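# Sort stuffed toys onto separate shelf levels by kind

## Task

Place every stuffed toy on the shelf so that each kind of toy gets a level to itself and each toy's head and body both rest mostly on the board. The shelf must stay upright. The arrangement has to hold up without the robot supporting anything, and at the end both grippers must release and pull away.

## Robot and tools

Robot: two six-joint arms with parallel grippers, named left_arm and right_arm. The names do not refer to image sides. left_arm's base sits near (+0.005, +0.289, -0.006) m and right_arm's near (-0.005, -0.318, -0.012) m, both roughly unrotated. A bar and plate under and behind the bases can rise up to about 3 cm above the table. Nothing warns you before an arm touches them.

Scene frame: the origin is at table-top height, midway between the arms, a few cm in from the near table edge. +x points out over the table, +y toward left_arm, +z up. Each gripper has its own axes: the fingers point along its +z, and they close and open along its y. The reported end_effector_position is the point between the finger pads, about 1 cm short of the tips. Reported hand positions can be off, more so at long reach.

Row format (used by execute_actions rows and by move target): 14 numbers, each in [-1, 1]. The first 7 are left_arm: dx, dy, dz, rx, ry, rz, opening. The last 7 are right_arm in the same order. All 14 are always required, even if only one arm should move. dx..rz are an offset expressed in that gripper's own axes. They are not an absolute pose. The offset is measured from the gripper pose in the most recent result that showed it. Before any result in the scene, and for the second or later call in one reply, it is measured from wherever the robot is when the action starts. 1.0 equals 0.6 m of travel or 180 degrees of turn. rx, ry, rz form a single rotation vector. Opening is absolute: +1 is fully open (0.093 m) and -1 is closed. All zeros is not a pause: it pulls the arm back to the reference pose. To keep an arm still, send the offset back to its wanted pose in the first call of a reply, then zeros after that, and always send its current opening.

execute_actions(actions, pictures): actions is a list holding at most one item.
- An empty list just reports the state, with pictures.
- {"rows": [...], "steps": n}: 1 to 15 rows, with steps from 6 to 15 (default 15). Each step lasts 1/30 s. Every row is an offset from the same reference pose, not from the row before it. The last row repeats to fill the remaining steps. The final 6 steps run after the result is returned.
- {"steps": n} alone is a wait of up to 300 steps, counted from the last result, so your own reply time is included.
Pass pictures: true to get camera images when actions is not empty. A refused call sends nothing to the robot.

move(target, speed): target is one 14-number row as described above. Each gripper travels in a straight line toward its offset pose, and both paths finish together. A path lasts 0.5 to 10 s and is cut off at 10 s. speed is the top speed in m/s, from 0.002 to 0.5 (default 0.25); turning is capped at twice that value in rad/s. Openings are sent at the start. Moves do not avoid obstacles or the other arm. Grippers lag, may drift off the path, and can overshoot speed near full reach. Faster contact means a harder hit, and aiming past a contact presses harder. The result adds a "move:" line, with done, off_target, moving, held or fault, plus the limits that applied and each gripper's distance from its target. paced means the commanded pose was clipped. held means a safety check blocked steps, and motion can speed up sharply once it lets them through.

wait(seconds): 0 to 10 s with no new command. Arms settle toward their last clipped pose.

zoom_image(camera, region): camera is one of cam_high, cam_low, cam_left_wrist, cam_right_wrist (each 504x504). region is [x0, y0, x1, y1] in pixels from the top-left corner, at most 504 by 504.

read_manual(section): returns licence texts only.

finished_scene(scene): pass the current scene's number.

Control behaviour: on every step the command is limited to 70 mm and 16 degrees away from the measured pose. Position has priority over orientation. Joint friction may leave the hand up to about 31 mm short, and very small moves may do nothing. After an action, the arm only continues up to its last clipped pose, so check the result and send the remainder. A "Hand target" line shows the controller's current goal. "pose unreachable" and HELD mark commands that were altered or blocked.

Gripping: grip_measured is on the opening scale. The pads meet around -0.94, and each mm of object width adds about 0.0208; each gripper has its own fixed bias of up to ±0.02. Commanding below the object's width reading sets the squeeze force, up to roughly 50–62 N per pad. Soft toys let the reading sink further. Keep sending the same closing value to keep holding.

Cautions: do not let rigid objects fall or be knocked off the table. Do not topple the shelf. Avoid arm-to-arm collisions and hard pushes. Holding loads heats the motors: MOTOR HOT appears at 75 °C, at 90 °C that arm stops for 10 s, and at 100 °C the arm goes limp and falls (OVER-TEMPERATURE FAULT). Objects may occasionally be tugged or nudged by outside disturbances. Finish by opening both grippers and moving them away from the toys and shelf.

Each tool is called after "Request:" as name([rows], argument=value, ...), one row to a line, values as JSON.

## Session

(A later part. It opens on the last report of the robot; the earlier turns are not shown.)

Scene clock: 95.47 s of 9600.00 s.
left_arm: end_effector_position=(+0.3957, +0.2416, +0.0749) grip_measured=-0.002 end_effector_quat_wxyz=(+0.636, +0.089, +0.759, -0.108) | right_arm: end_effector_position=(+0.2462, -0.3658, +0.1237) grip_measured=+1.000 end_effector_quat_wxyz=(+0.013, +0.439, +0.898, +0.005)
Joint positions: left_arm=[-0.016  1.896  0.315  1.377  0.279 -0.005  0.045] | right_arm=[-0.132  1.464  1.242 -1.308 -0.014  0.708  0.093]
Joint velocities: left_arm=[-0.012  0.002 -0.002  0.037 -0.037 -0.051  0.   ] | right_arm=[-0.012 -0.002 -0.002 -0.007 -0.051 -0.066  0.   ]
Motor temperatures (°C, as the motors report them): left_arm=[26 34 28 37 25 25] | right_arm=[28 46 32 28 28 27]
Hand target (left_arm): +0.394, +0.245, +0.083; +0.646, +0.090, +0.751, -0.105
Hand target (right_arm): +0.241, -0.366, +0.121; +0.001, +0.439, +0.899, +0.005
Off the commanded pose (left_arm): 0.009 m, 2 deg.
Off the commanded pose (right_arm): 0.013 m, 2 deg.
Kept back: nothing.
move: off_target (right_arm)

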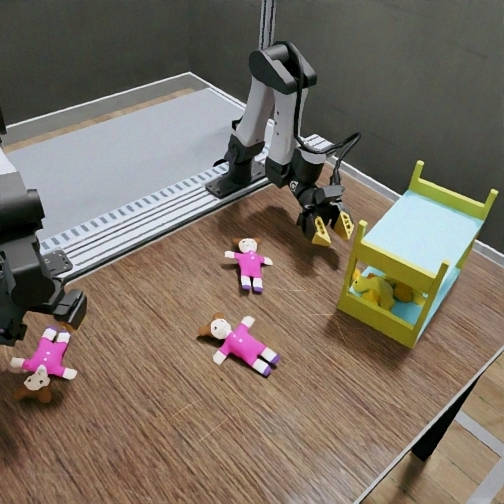

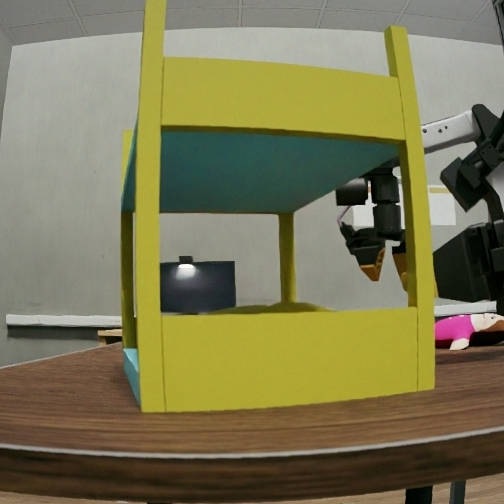

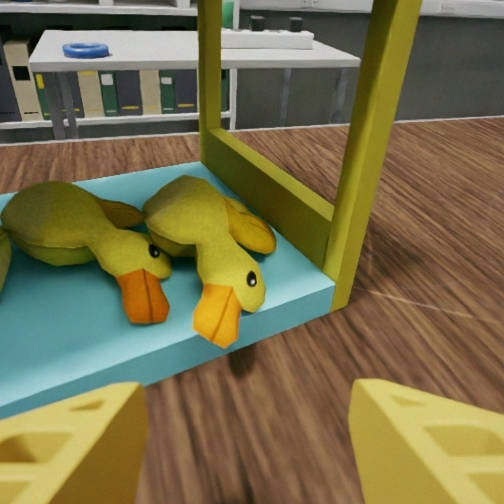

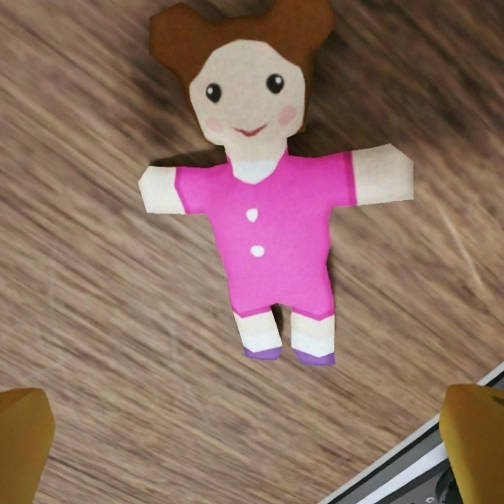

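Request:
move(target=[0.045,0.02,0.092,0,0.03,0,-0.8,0.025,-0.025,0.18,0,0,-0.04,1], speed=0.12)

Request:
move(target=[-0.025,0,0.085,0,0,0,-0.8,0,0,0,0,0,0,-0.5], speed=0.05)

Request:
move(target=[-0.05,0,-0.2,0,0,0,-0.8,0,0,-0.17,0,0,0,-0.5], speed=0.15)

Scene clock: 97.27 s of 9600.00 s.
left_arm: end_effector_position=(+0.4415, +0.2405, +0.0392) grip_measured=-0.798 end_effector_quat_wxyz=(+0.599, +0.091, +0.789, -0.105) | right_arm: end_effector_position=(+0.2362, -0.3648, +0.0239) grip_measured=+1.000 end_effector_quat_wxyz=(+0.029, +0.383, +0.923, +0.008)
Joint positions: left_arm=[-0.021  2.061  0.523  1.235  0.272  0.013  0.007] | right_arm=[-0.132  1.473  0.843 -0.868 -0.014  0.585  0.093]
Joint velocities: left_arm=[ 0.002  0.012  0.012 -0.022 -0.022 -0.037  0.001] | right_arm=[ 0.032  0.002 -0.007  0.007 -0.007 -0.007  0.   ]
Motor temperatures (°C, as the motors report them): left_arm=[26 34 28 37 25 25] | right_arm=[28 45 32 28 28 27]
Hand target (left_arm): +0.446, +0.237, +0.039; +0.599, +0.094, +0.789, -0.103
Hand target (right_arm): +0.230, -0.364, +0.015; +0.014, +0.382, +0.924, +0.005
Off the commanded pose (left_arm): 0.006 m, 0 deg.
Off the commanded pose (right_arm): 0.012 m, 2 deg.
Kept back: nothing.
move: off_target (right_arm)

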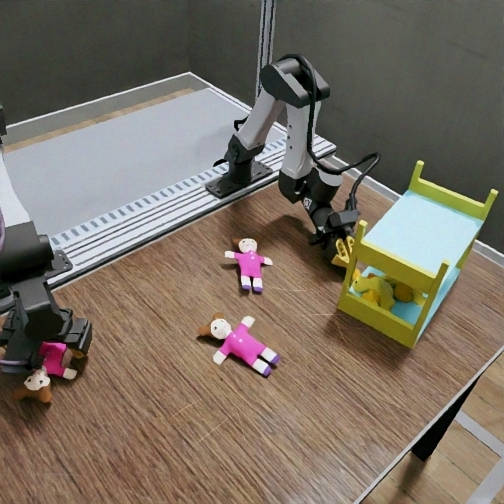

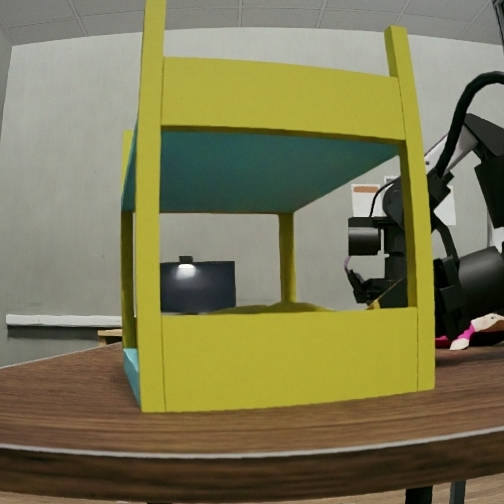

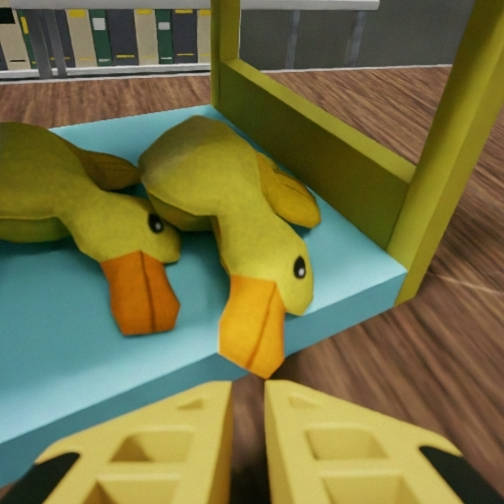

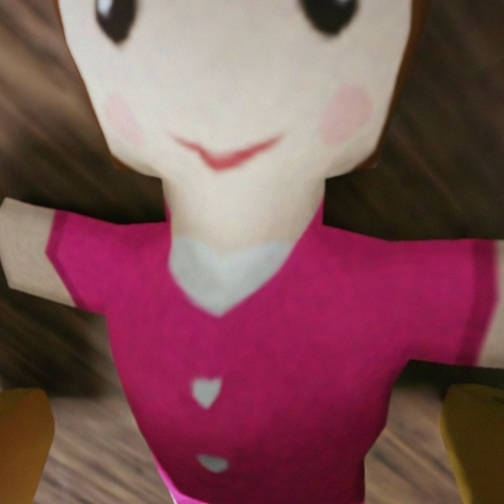

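Scene clock: 98.60 s of 9600.00 s.
left_arm: end_effector_position=(+0.4886, +0.2295, +0.0441) grip_measured=-0.798 end_effector_quat_wxyz=(+0.603, +0.092, +0.786, -0.104) | right_arm: end_effector_position=(+0.2362, -0.3648, +0.0239) grip_measured=-0.497 end_effector_quat_wxyz=(+0.029, +0.383, +0.923, +0.007)
Joint positions: left_arm=[-0.053  2.133  0.722  1.12   0.241  0.006  0.007] | right_arm=[-0.132  1.473  0.843 -0.868 -0.014  0.585  0.021]
Joint velocities: left_arm=[ 0.002 -0.012 -0.012 -0.066 -0.007 -0.007 -0.   ] | right_arm=[-0.007  0.002 -0.012 -0.051  0.022 -0.007  0.001]
Motor temperatures (°C, as the motors report them): left_arm=[26 34 28 37 25 25] | right_arm=[28 44 32 28 28 27]
Hand target (left_arm): +0.492, +0.225, +0.041; +0.599, +0.091, +0.789, -0.105
Hand target (right_arm): +0.236, -0.365, +0.024; +0.029, +0.383, +0.923, +0.008
Off the commanded pose (left_arm): 0.006 m, 1 deg.
Off the commanded pose (right_arm): 0.000 m, 0 deg.
Kept back: nothing.
move: done

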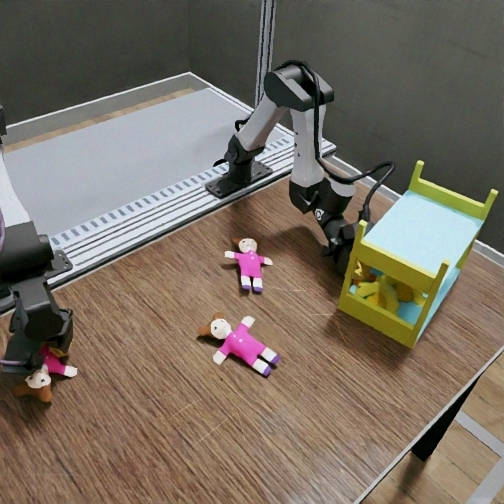

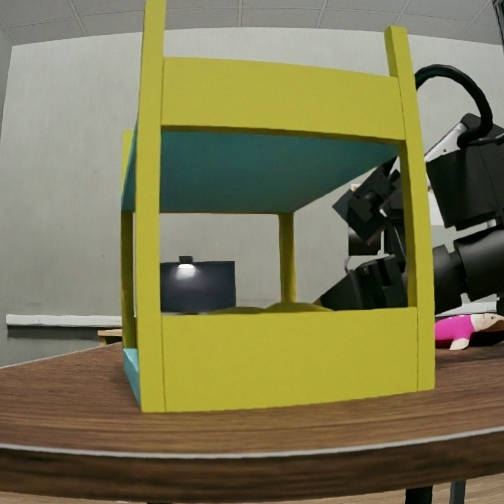

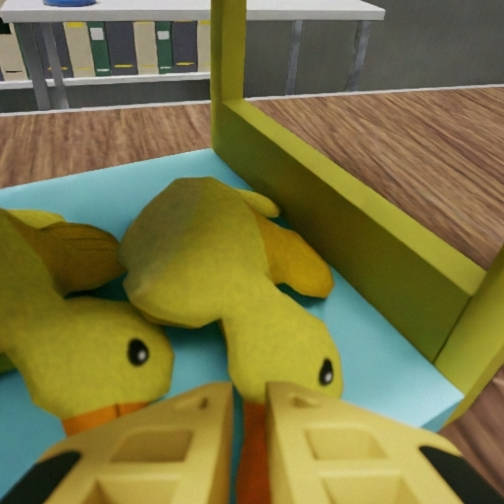

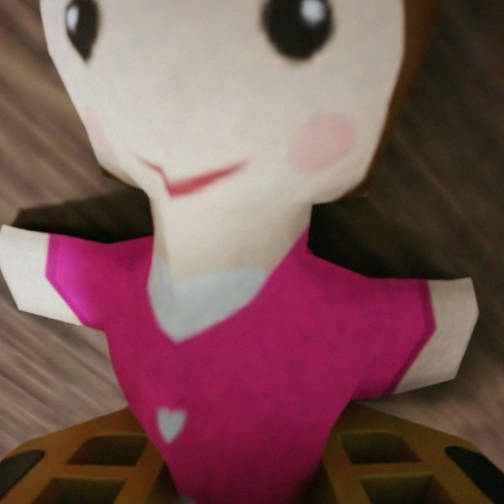

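Scene clock: 100.10 s of 9600.00 s.
left_arm: end_effector_position=(+0.3880, +0.2608, +0.1032) grip_measured=-0.798 end_effector_quat_wxyz=(+0.604, +0.092, +0.785, -0.106) | right_arm: end_effector_position=(+0.2298, -0.3625, +0.1207) grip_measured=-0.497 end_effector_quat_wxyz=(+0.025, +0.383, +0.923, +0.007)
Joint positions: left_arm=[0.068 1.581 0.349 0.934 0.359 0.04  0.007] | right_arm=[-0.132  1.378  1.156 -1.284 -0.014  0.585  0.021]
Joint velocities: left_arm=[-0.027  0.002  0.007 -0.022  0.007  0.037 -0.   ] | right_arm=[-0.007  0.002 -0.007 -0.022  0.007 -0.007 -0.001]
Motor temperatures (°C, as the motors report them): left_arm=[26 34 28 37 25 25] | right_arm=[28 43 32 28 28 27]
Hand target (left_arm): +0.385, +0.264, +0.103; +0.602, +0.091, +0.786, -0.105
Hand target (right_arm): +0.229, -0.363, +0.126; +0.029, +0.383, +0.923, +0.007
Off the commanded pose (left_arm): 0.003 m, 0 deg.
Off the commanded pose (right_arm): 0.005 m, 0 deg.
Kept back: nothing.
move: done

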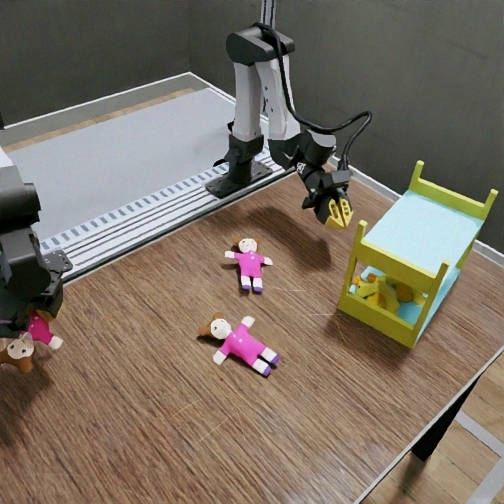

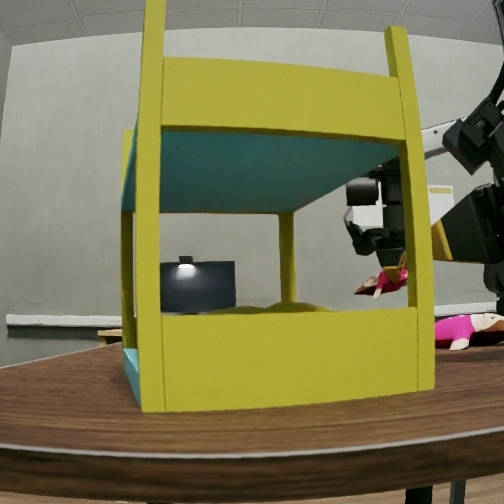

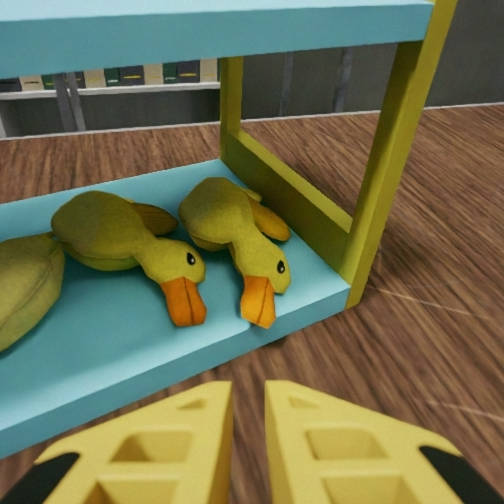

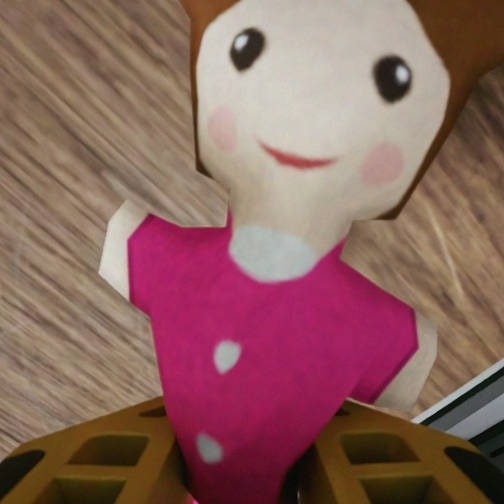

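Request:
move(target=[0.092,-0.31,-0.12,0.091,0.2,0.079,1,0,0,0,0,0,0,-0.5])

Scene clock: 102.50 s of 9600.00 s.
left_arm: end_effector_position=(+0.2516, +0.1076, +0.0769) grip_measured=+0.993 end_effector_quat_wxyz=(+0.326, +0.302, +0.890, -0.104) | right_arm: end_effector_position=(+0.2296, -0.3625, +0.1207) grip_measured=-0.497 end_effector_quat_wxyz=(+0.025, +0.383, +0.923, +0.007)
Joint positions: left_arm=[-0.628  1.189  0.571 -0.277  0.028  0.024  0.093] | right_arm=[-0.132  1.378  1.156 -1.285 -0.014  0.585  0.021]
Joint velocities: left_arm=[-0.002  0.007 -0.012  0.022 -0.037  0.022  0.   ] | right_arm=[-0.002  0.007  0.002 -0.051 -0.051 -0.007 -0.   ]
Motor temperatures (°C, as the motors report them): left_arm=[26 34 29 37 25 25] | right_arm=[28 42 32 28 28 27]
Hand target (left_arm): +0.253, +0.104, +0.079; +0.325, +0.303, +0.890, -0.101
Hand target (right_arm): +0.230, -0.363, +0.121; +0.025, +0.383, +0.923, +0.007
Off the commanded pose (left_arm): 0.007 m, 1 deg.
Off the commanded pose (right_arm): 0.000 m, 0 deg.
Kept back: nothing.
move: done

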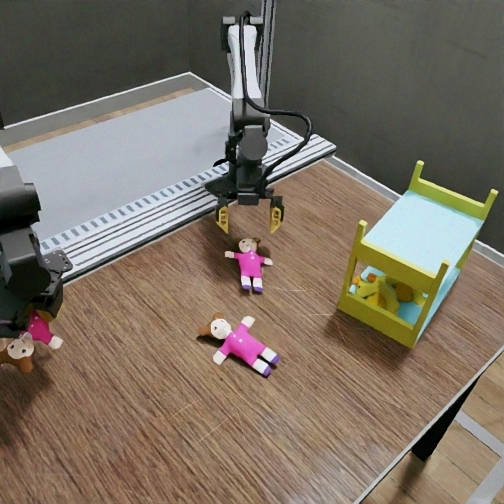

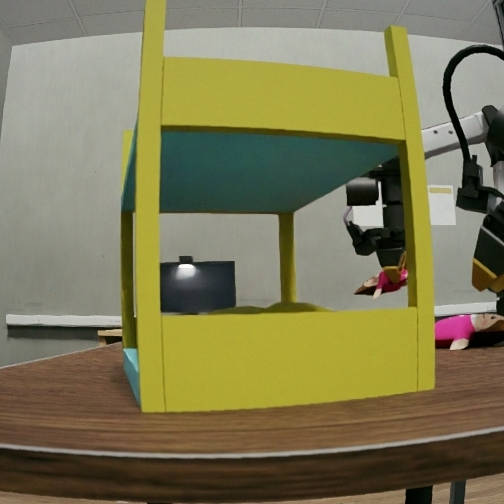

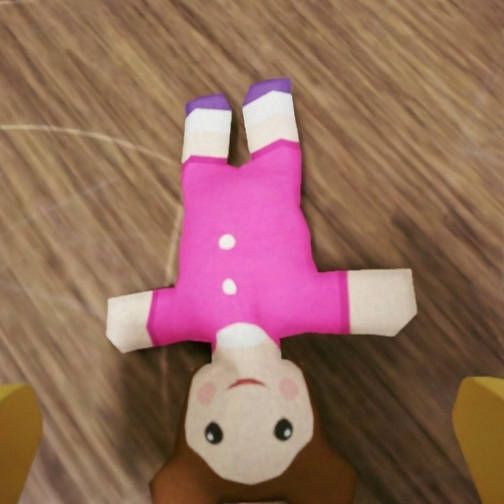

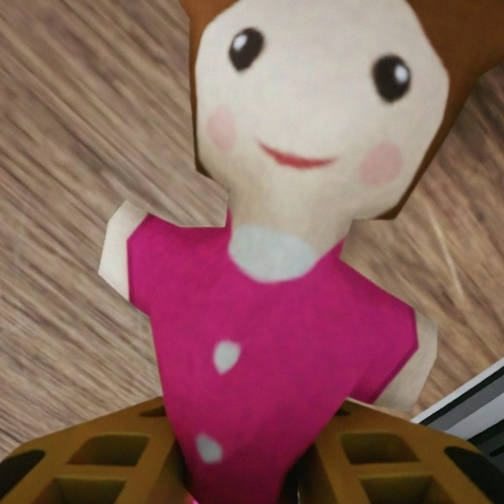

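Request:
move(target=[-0.096,0,0.08,0,0,0,1,0,0,0,0,0,0,-0.5])

Request:
move(target=[0.064,0,0.077,0,0,0,1,0,0,0,0,0,0,-0.5], speed=0.1)

Request:
move(target=[0,0,0,0,0,0,-0.5,0,0,0,0,0,0,-0.5])

Request:
move(target=[-0.28,0,-0.33,0,0,0,-0.5,0,0,0,0,0,0,-0.5], speed=0.2)

Scene clock: 103.63 s of 9600.00 s.
left_arm: end_effector_position=(+0.3048, +0.0704, +0.0711) grip_measured=+0.993 end_effector_quat_wxyz=(+0.312, +0.302, +0.895, -0.100) | right_arm: end_effector_position=(+0.2296, -0.3625, +0.1207) grip_measured=-0.497 end_effector_quat_wxyz=(+0.025, +0.383, +0.923, +0.007)
Joint positions: left_arm=[-0.628  1.502  0.792 -0.216  0.027  0.02   0.093] | right_arm=[-0.132  1.378  1.156 -1.285 -0.014  0.585  0.021]
Joint velocities: left_arm=[-0.007  0.007 -0.007  0.007 -0.007  0.037  0.001] | right_arm=[ 0.007 -0.002  0.007 -0.081 -0.022 -0.022  0.001]
Motor temperatures (°C, as the motors report them): left_arm=[26 34 29 37 25 25] | right_arm=[28 42 32 28 28 27]
Hand target (left_arm): +0.311, +0.062, +0.078; +0.326, +0.302, +0.890, -0.104
Hand target (right_arm): +0.230, -0.362, +0.121; +0.025, +0.383, +0.923, +0.007
Off the commanded pose (left_arm): 0.012 m, 2 deg.
Off the commanded pose (right_arm): 0.000 m, 0 deg.
Kept back: nothing.
move: off_target (left_arm)

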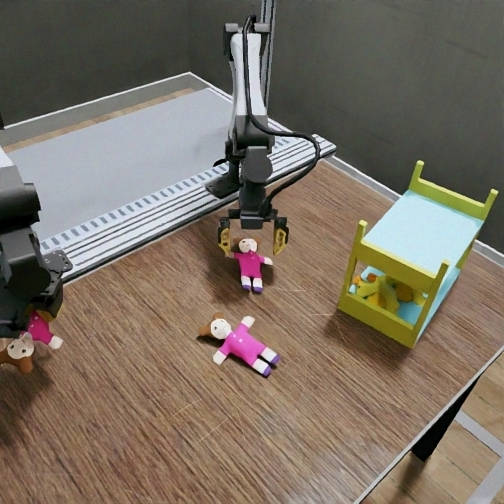

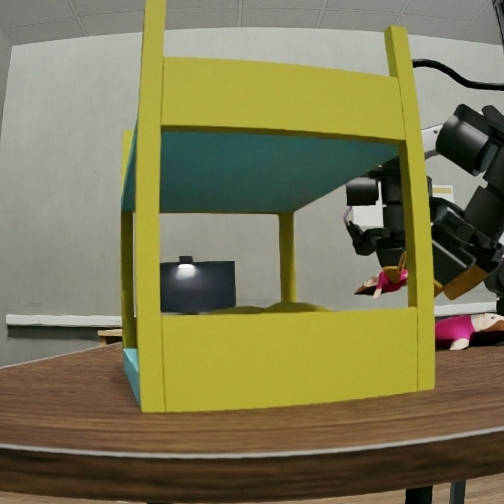

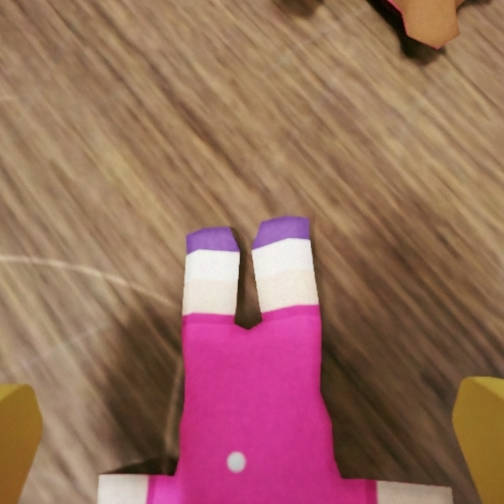

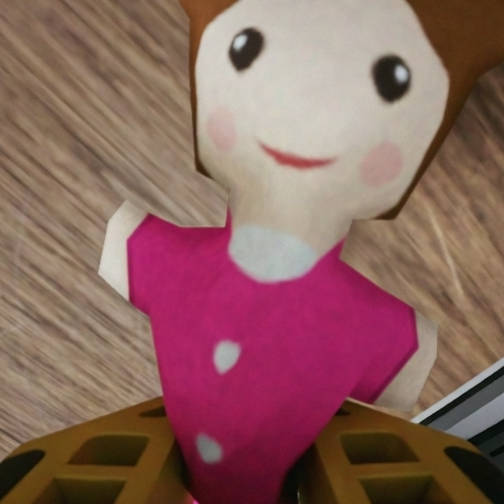

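Scene clock: 104.83 s of 9600.00 s.
left_arm: end_effector_position=(+0.3067, +0.0703, +0.0167) grip_measured=+0.993 end_effector_quat_wxyz=(+0.314, +0.302, +0.895, -0.100) | right_arm: end_effector_position=(+0.2296, -0.3625, +0.1207) grip_measured=-0.497 end_effector_quat_wxyz=(+0.025, +0.383, +0.923, +0.007)
Joint positions: left_arm=[-0.628  1.643  0.669  0.051  0.027  0.02   0.093] | right_arm=[-0.132  1.378  1.156 -1.285 -0.014  0.585  0.021]
Joint velocities: left_arm=[ 0.007 -0.007 -0.022 -0.007 -0.051 -0.037 -0.001] | right_arm=[ 0.002  0.012 -0.012 -0.066  0.007 -0.007 -0.   ]
Motor temperatures (°C, as the motors report them): left_arm=[26 34 29 37 25 25] | right_arm=[28 42 32 28 28 27]
Hand target (left_arm): +0.304, +0.071, +0.011; +0.312, +0.302, +0.895, -0.100
Hand target (right_arm): +0.230, -0.362, +0.121; +0.025, +0.383, +0.923, +0.007
Off the commanded pose (left_arm): 0.006 m, 0 deg.
Off the commanded pose (right_arm): 0.000 m, 0 deg.
Kept back: nothing.
move: done

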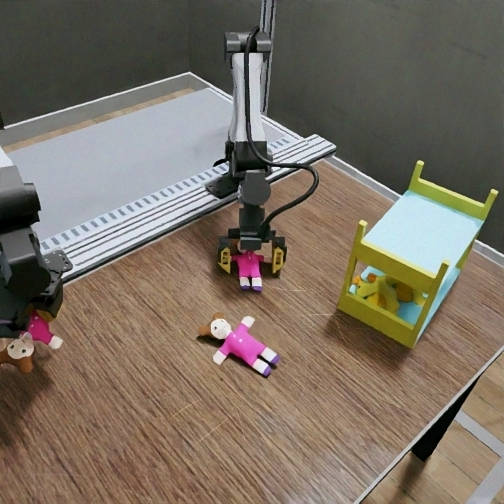

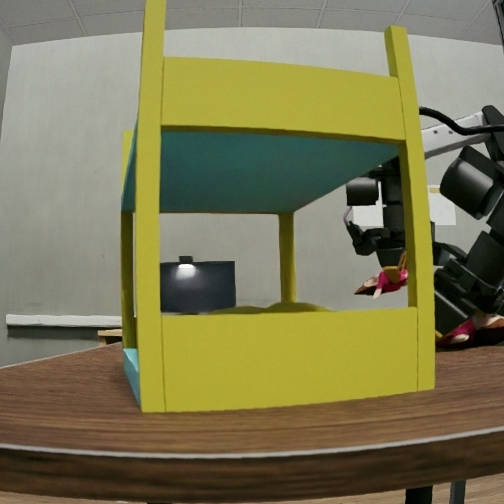

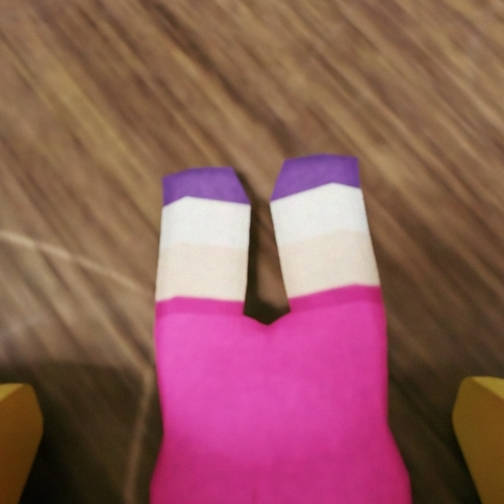

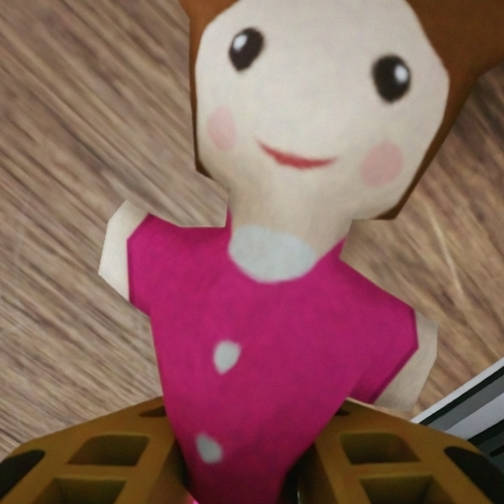

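Scene clock: 105.33 s of 9600.00 s.
left_arm: end_effector_position=(+0.3068, +0.0704, +0.0168) grip_measured=-0.497 end_effector_quat_wxyz=(+0.314, +0.302, +0.895, -0.100) | right_arm: end_effector_position=(+0.2296, -0.3625, +0.1207) grip_measured=-0.497 end_effector_quat_wxyz=(+0.025, +0.383, +0.923, +0.007)
Joint positions: left_arm=[-0.628  1.643  0.669  0.052  0.026  0.02   0.021] | right_arm=[-0.132  1.378  1.156 -1.285 -0.014  0.585  0.021]
Joint velocities: left_arm=[ 0.012 -0.007  0.017  0.007 -0.037  0.081 -0.001] | right_arm=[ 0.002 -0.017  0.007 -0.037 -0.007 -0.022 -0.   ]
Motor temperatures (°C, as the motors report them): left_arm=[26 34 29 36 25 25] | right_arm=[28 41 32 28 28 27]
Hand target (left_arm): +0.307, +0.070, +0.017; +0.314, +0.302, +0.895, -0.100
Hand target (right_arm): +0.230, -0.362, +0.121; +0.025, +0.383, +0.923, +0.007
Off the commanded pose (left_arm): 0.000 m, 0 deg.
Off the commanded pose (right_arm): 0.000 m, 0 deg.
Kept back: nothing.
move: done

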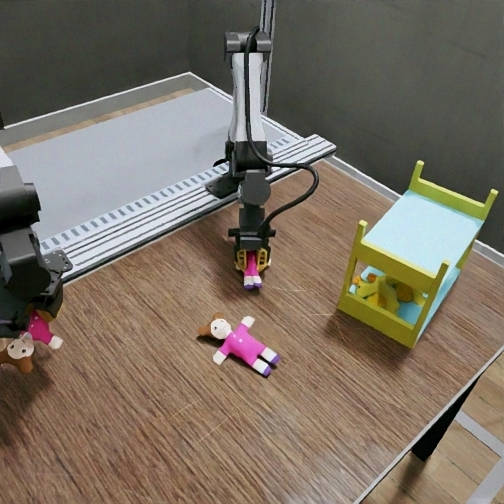

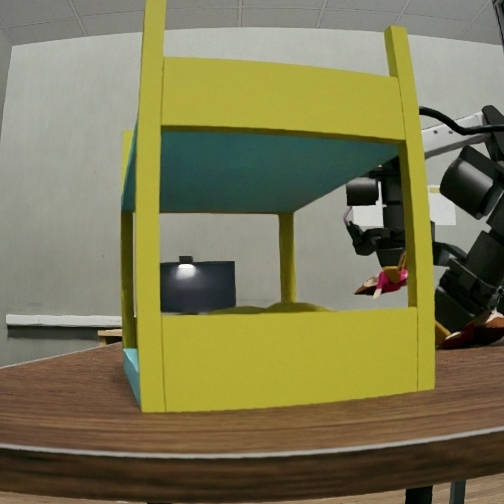

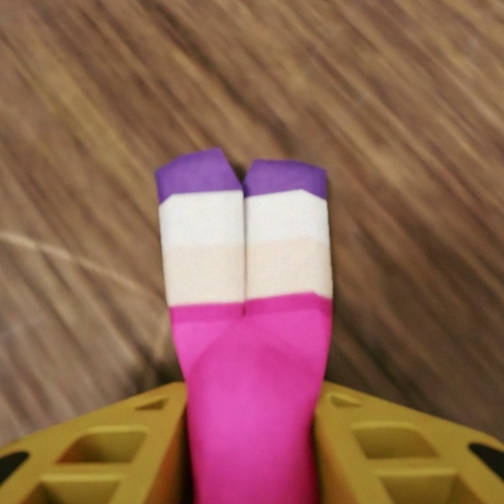

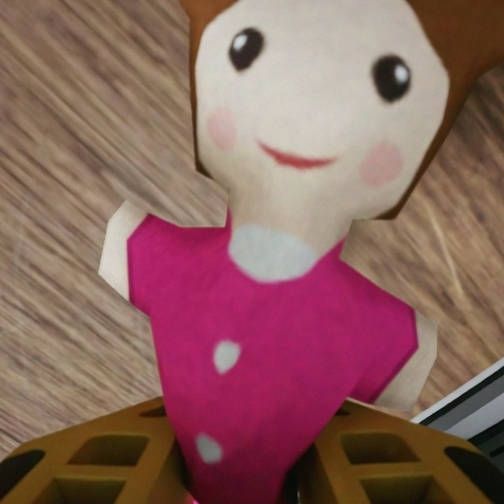

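Scene clock: 107.33 s of 9600.00 s.
left_arm: end_effector_position=(+0.3050, +0.0653, +0.2732) grip_measured=-0.498 end_effector_quat_wxyz=(+0.311, +0.306, +0.894, -0.099) | right_arm: end_effector_position=(+0.2296, -0.3625, +0.1207) grip_measured=-0.497 end_effector_quat_wxyz=(+0.025, +0.383, +0.923, +0.007)
Joint positions: left_arm=[-0.628  1.49   1.609 -1.046  0.029  0.029  0.021] | right_arm=[-0.132  1.378  1.156 -1.285 -0.014  0.585  0.021]
Joint velocities: left_arm=[-0.007  0.007  0.017 -0.022  0.022 -0.022  0.   ] | right_arm=[-0.002  0.007 -0.007  0.007  0.051 -0.037 -0.   ]
Motor temperatures (°C, as the motors report them): left_arm=[26 34 29 36 25 25] | right_arm=[28 41 32 28 28 27]
Hand target (left_arm): +0.310, +0.068, +0.277; +0.314, +0.301, +0.895, -0.100
Hand target (right_arm): +0.230, -0.362, +0.121; +0.025, +0.383, +0.923, +0.007
Off the commanded pose (left_arm): 0.008 m, 1 deg.
Off the commanded pose (right_arm): 0.000 m, 0 deg.
Kept back: nothing.
move: done

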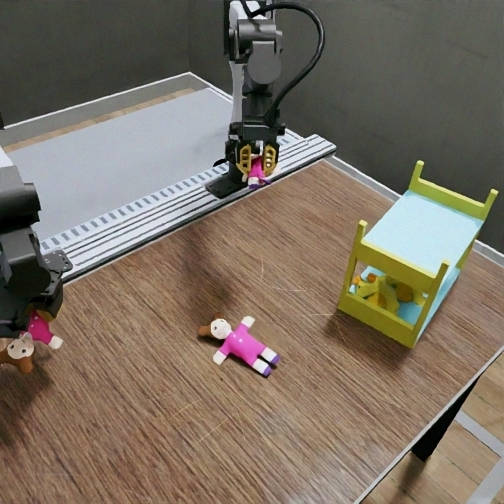

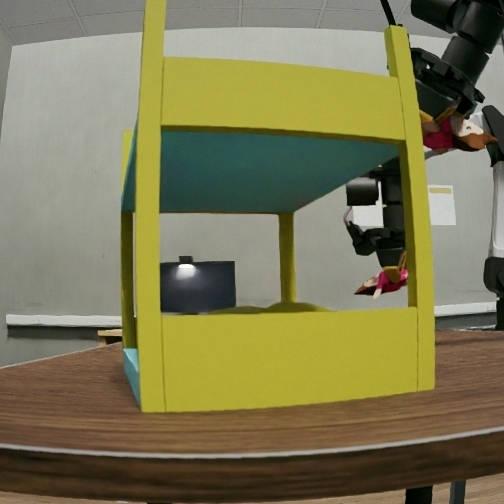

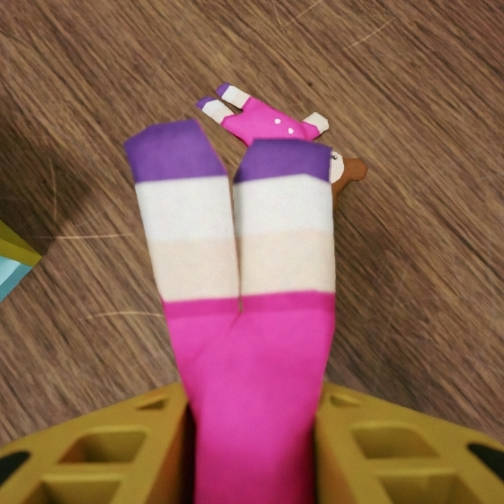

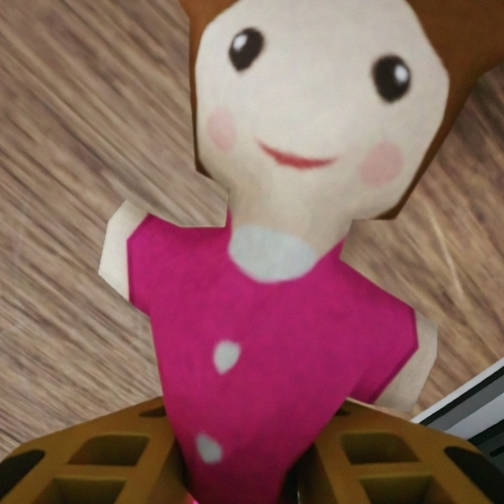

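Request:
execute_actions(actions=[])

Scene clock: 107.93 s of 9600.00 s.
left_arm: end_effector_position=(+0.3048, +0.0654, +0.2730) grip_measured=-0.498 end_effector_quat_wxyz=(+0.310, +0.306, +0.894, -0.099) | right_arm: end_effector_position=(+0.2296, -0.3625, +0.1207) grip_measured=-0.497 end_effector_quat_wxyz=(+0.025, +0.383, +0.923, +0.007)
Joint positions: left_arm=[-0.628  1.49   1.609 -1.048  0.029  0.029  0.021] | right_arm=[-0.132  1.378  1.156 -1.285 -0.014  0.585  0.021]
Joint velocities: left_arm=[-0.012  0.002 -0.002  0.051 -0.081 -0.022 -0.   ] | right_arm=[-0.007 -0.012 -0.002 -0.022  0.051 -0.022 -0.   ]
Motor temperatures (°C, as the motors report them): left_arm=[26 34 29 36 25 25] | right_arm=[28 41 32 28 28 27]
Hand target (left_arm): +0.310, +0.068, +0.277; +0.314, +0.302, +0.895, -0.100
Hand target (right_arm): +0.230, -0.362, +0.121; +0.025, +0.383, +0.923, +0.007
Off the commanded pose (left_arm): 0.008 m, 1 deg.
Off the commanded pose (right_arm): 0.000 m, 0 deg.
Kept back: nothing.
Steps of this call (steps 1 to 18: nothing new was sent). Readings (end_effector_position):
1: left_arm (+0.3050, +0.0653, +0.2731) | right_arm (+0.2296, -0.3625, +0.1207)
2: left_arm (+0.3049, +0.0654, +0.2731) | right_arm (+0.2296, -0.3625, +0.1207)
4: left_arm (+0.3049, +0.0654, +0.2730) | right_arm (+0.2296, -0.3625, +0.1207)
8: left_arm (+0.3048, +0.0654, +0.2730) | right_arm (+0.2296, -0.3625, +0.1207)
18: the state above

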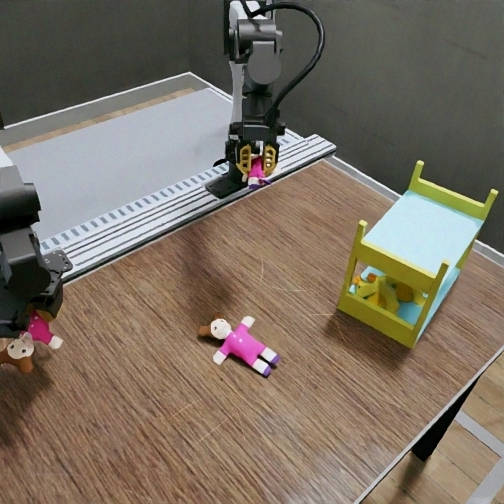

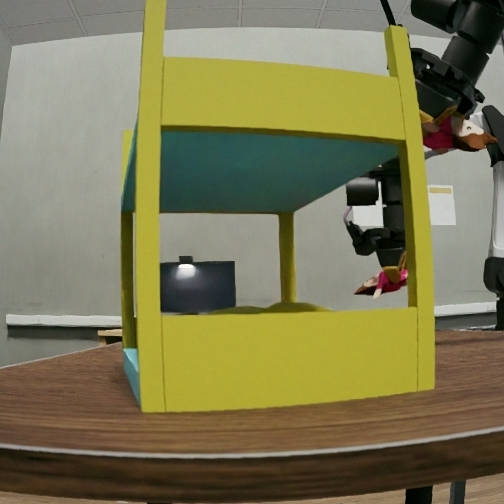

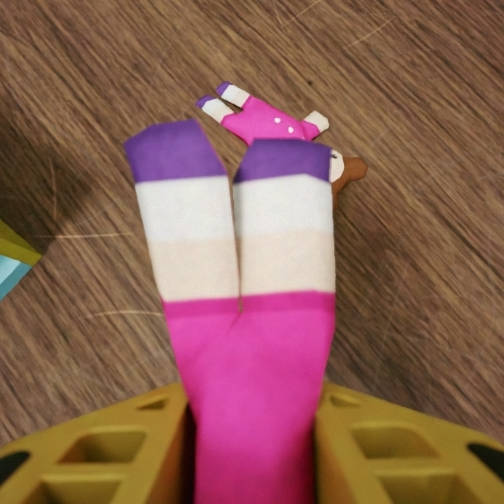

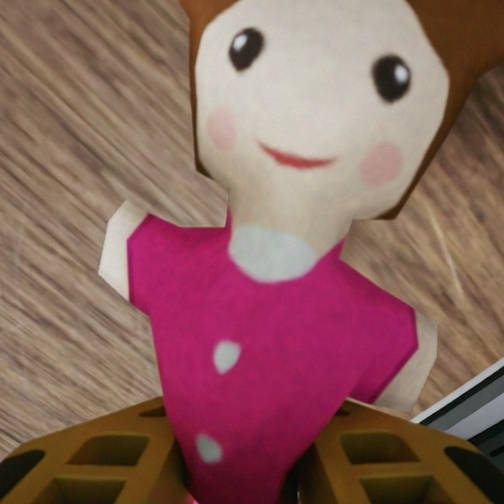

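Request:
move(target=[0.153,0.45,-0.12,-0.171,0,-0.219,-0.5, 0.425,0.566,0,0,0,-0.044,-0.5])

Scene clock: 110.73 s of 9600.00 s.
left_arm: end_effector_position=(+0.3709, +0.3442, +0.2655) grip_measured=-0.498 end_effector_quat_wxyz=(+0.311, -0.094, +0.945, +0.032) | right_arm: end_effector_position=(+0.2840, +0.0578, +0.1257) grip_measured=-0.497 end_effector_quat_wxyz=(+0.024, +0.316, +0.948, +0.043)
Joint positions: left_arm=[ 0.114  1.501  1.598 -1.063 -0.045 -0.056  0.021] | right_arm=[ 0.997  2.366  2.476 -1.571  0.026  1.568  0.021]
Joint velocities: left_arm=[-0.017  0.007 -0.012  0.022 -0.007 -0.007 -0.   ] | right_arm=[-0.017 -0.012  0.002 -0.081 -0.081 -0.007 -0.   ]
Motor temperatures (°C, as the motors report them): left_arm=[26 33 29 36 25 25] | right_arm=[28 40 32 28 28 27]
Hand target (left_arm): +0.377, +0.350, +0.272; +0.322, -0.102, +0.940, +0.037
Hand target (right_arm): +0.284, +0.057, +0.123; +0.026, +0.318, +0.947, +0.034
Off the commanded pose (left_arm): 0.014 m, 2 deg.
Off the commanded pose (right_arm): 0.007 m, 4 deg.
joint sent to its limit (right arm) — the command would take joint 4 (wrist pitch) past its lower limit, so that joint was sent only as far as its limit.
Kept back: nothing.
move: off_target (left_arm, right_arm)

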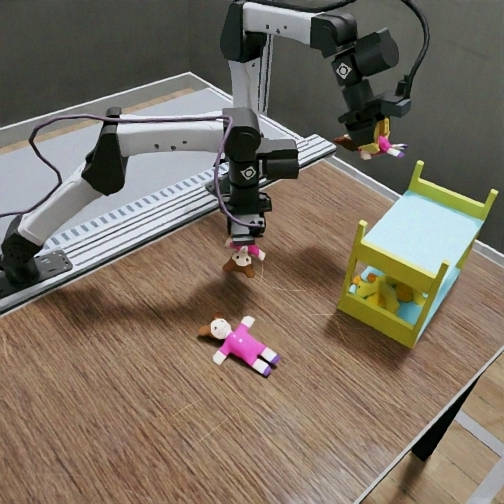

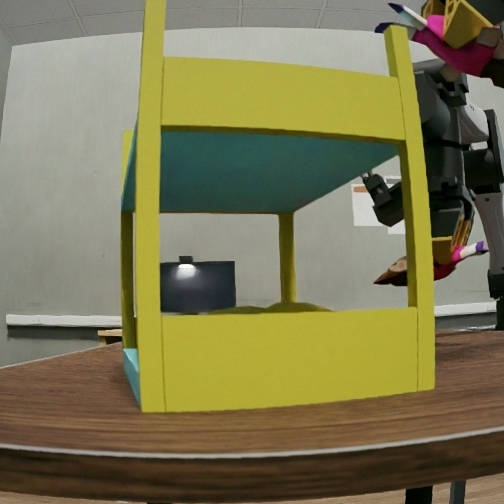

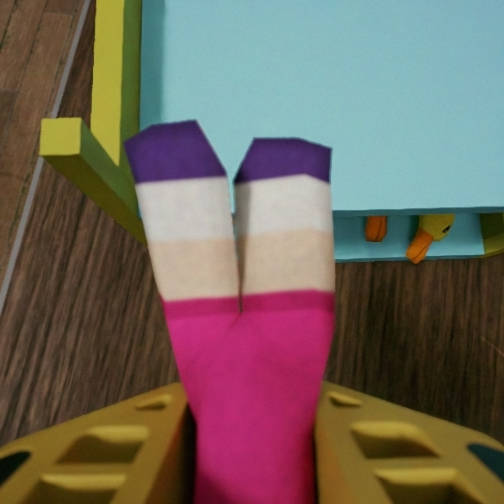

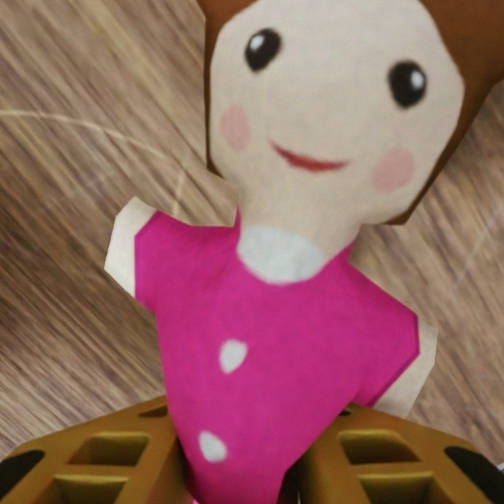

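Request:
move(target=[-0.267,-0.015,0.173,0,0,0,-0.5, 0,0,0.155,0,0,0,-0.5], speed=0.15)

Scene clock: 112.87 s of 9600.00 s.
left_arm: end_effector_position=(+0.5595, +0.3684, +0.2692) grip_measured=-0.498 end_effector_quat_wxyz=(+0.349, -0.092, +0.932, +0.033) | right_arm: end_effector_position=(+0.2918, +0.0690, +0.0413) grip_measured=-0.497 end_effector_quat_wxyz=(+0.027, +0.316, +0.947, +0.050)
Joint positions: left_arm=[ 0.114  2.418  2.858 -1.324 -0.045 -0.052  0.021] | right_arm=[ 0.997  2.342  2.092 -1.194  0.026  1.568  0.021]
Joint velocities: left_arm=[-0.002 -0.002  0.007  0.022 -0.007  0.066 -0.   ] | right_arm=[-0.007 -0.007 -0.007  0.051 -0.022 -0.081 -0.001]
Motor temperatures (°C, as the motors report them): left_arm=[26 34 30 36 25 25] | right_arm=[28 42 32 28 28 27]
Hand target (left_arm): +0.558, +0.372, +0.277; +0.358, -0.093, +0.929, +0.034
Hand target (right_arm): +0.292, +0.065, +0.033; +0.024, +0.316, +0.948, +0.043
Off the commanded pose (left_arm): 0.009 m, 5 deg.
Off the commanded pose (right_arm): 0.010 m, 1 deg.
elbow stopped short (left arm): the move would have taken joint 3 (elbow) straighter than the controller allows; a more bent joint 3 avoids this.
Kept back: nothing.
move: off_target (left_arm)

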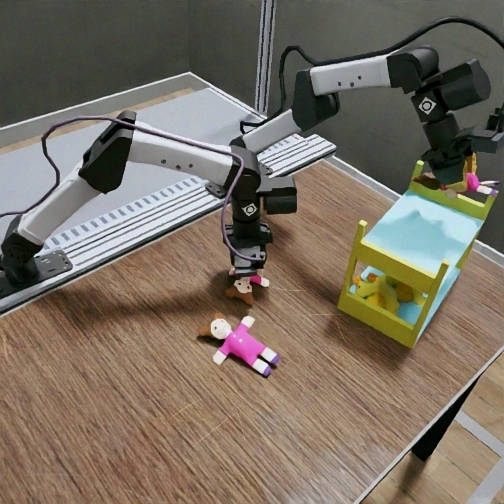

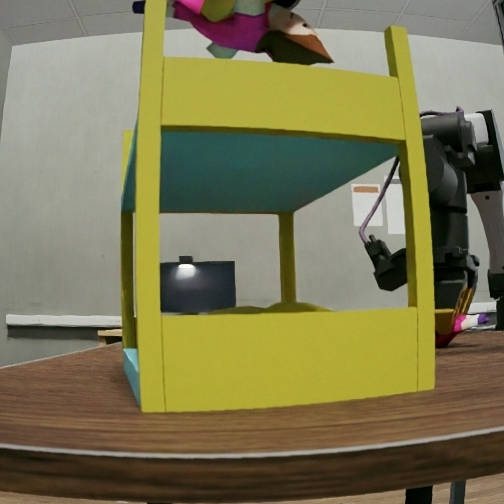

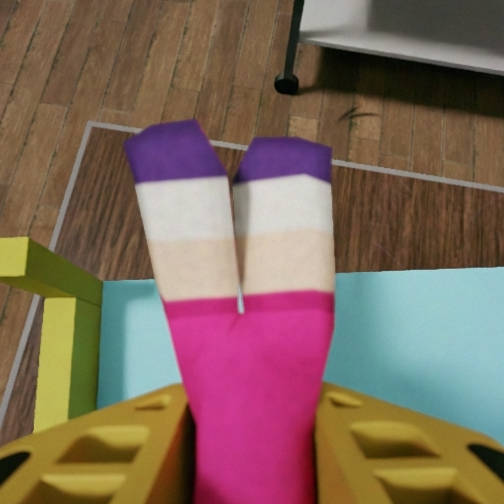

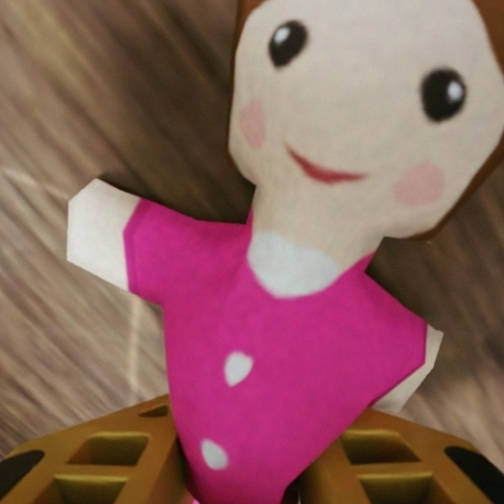

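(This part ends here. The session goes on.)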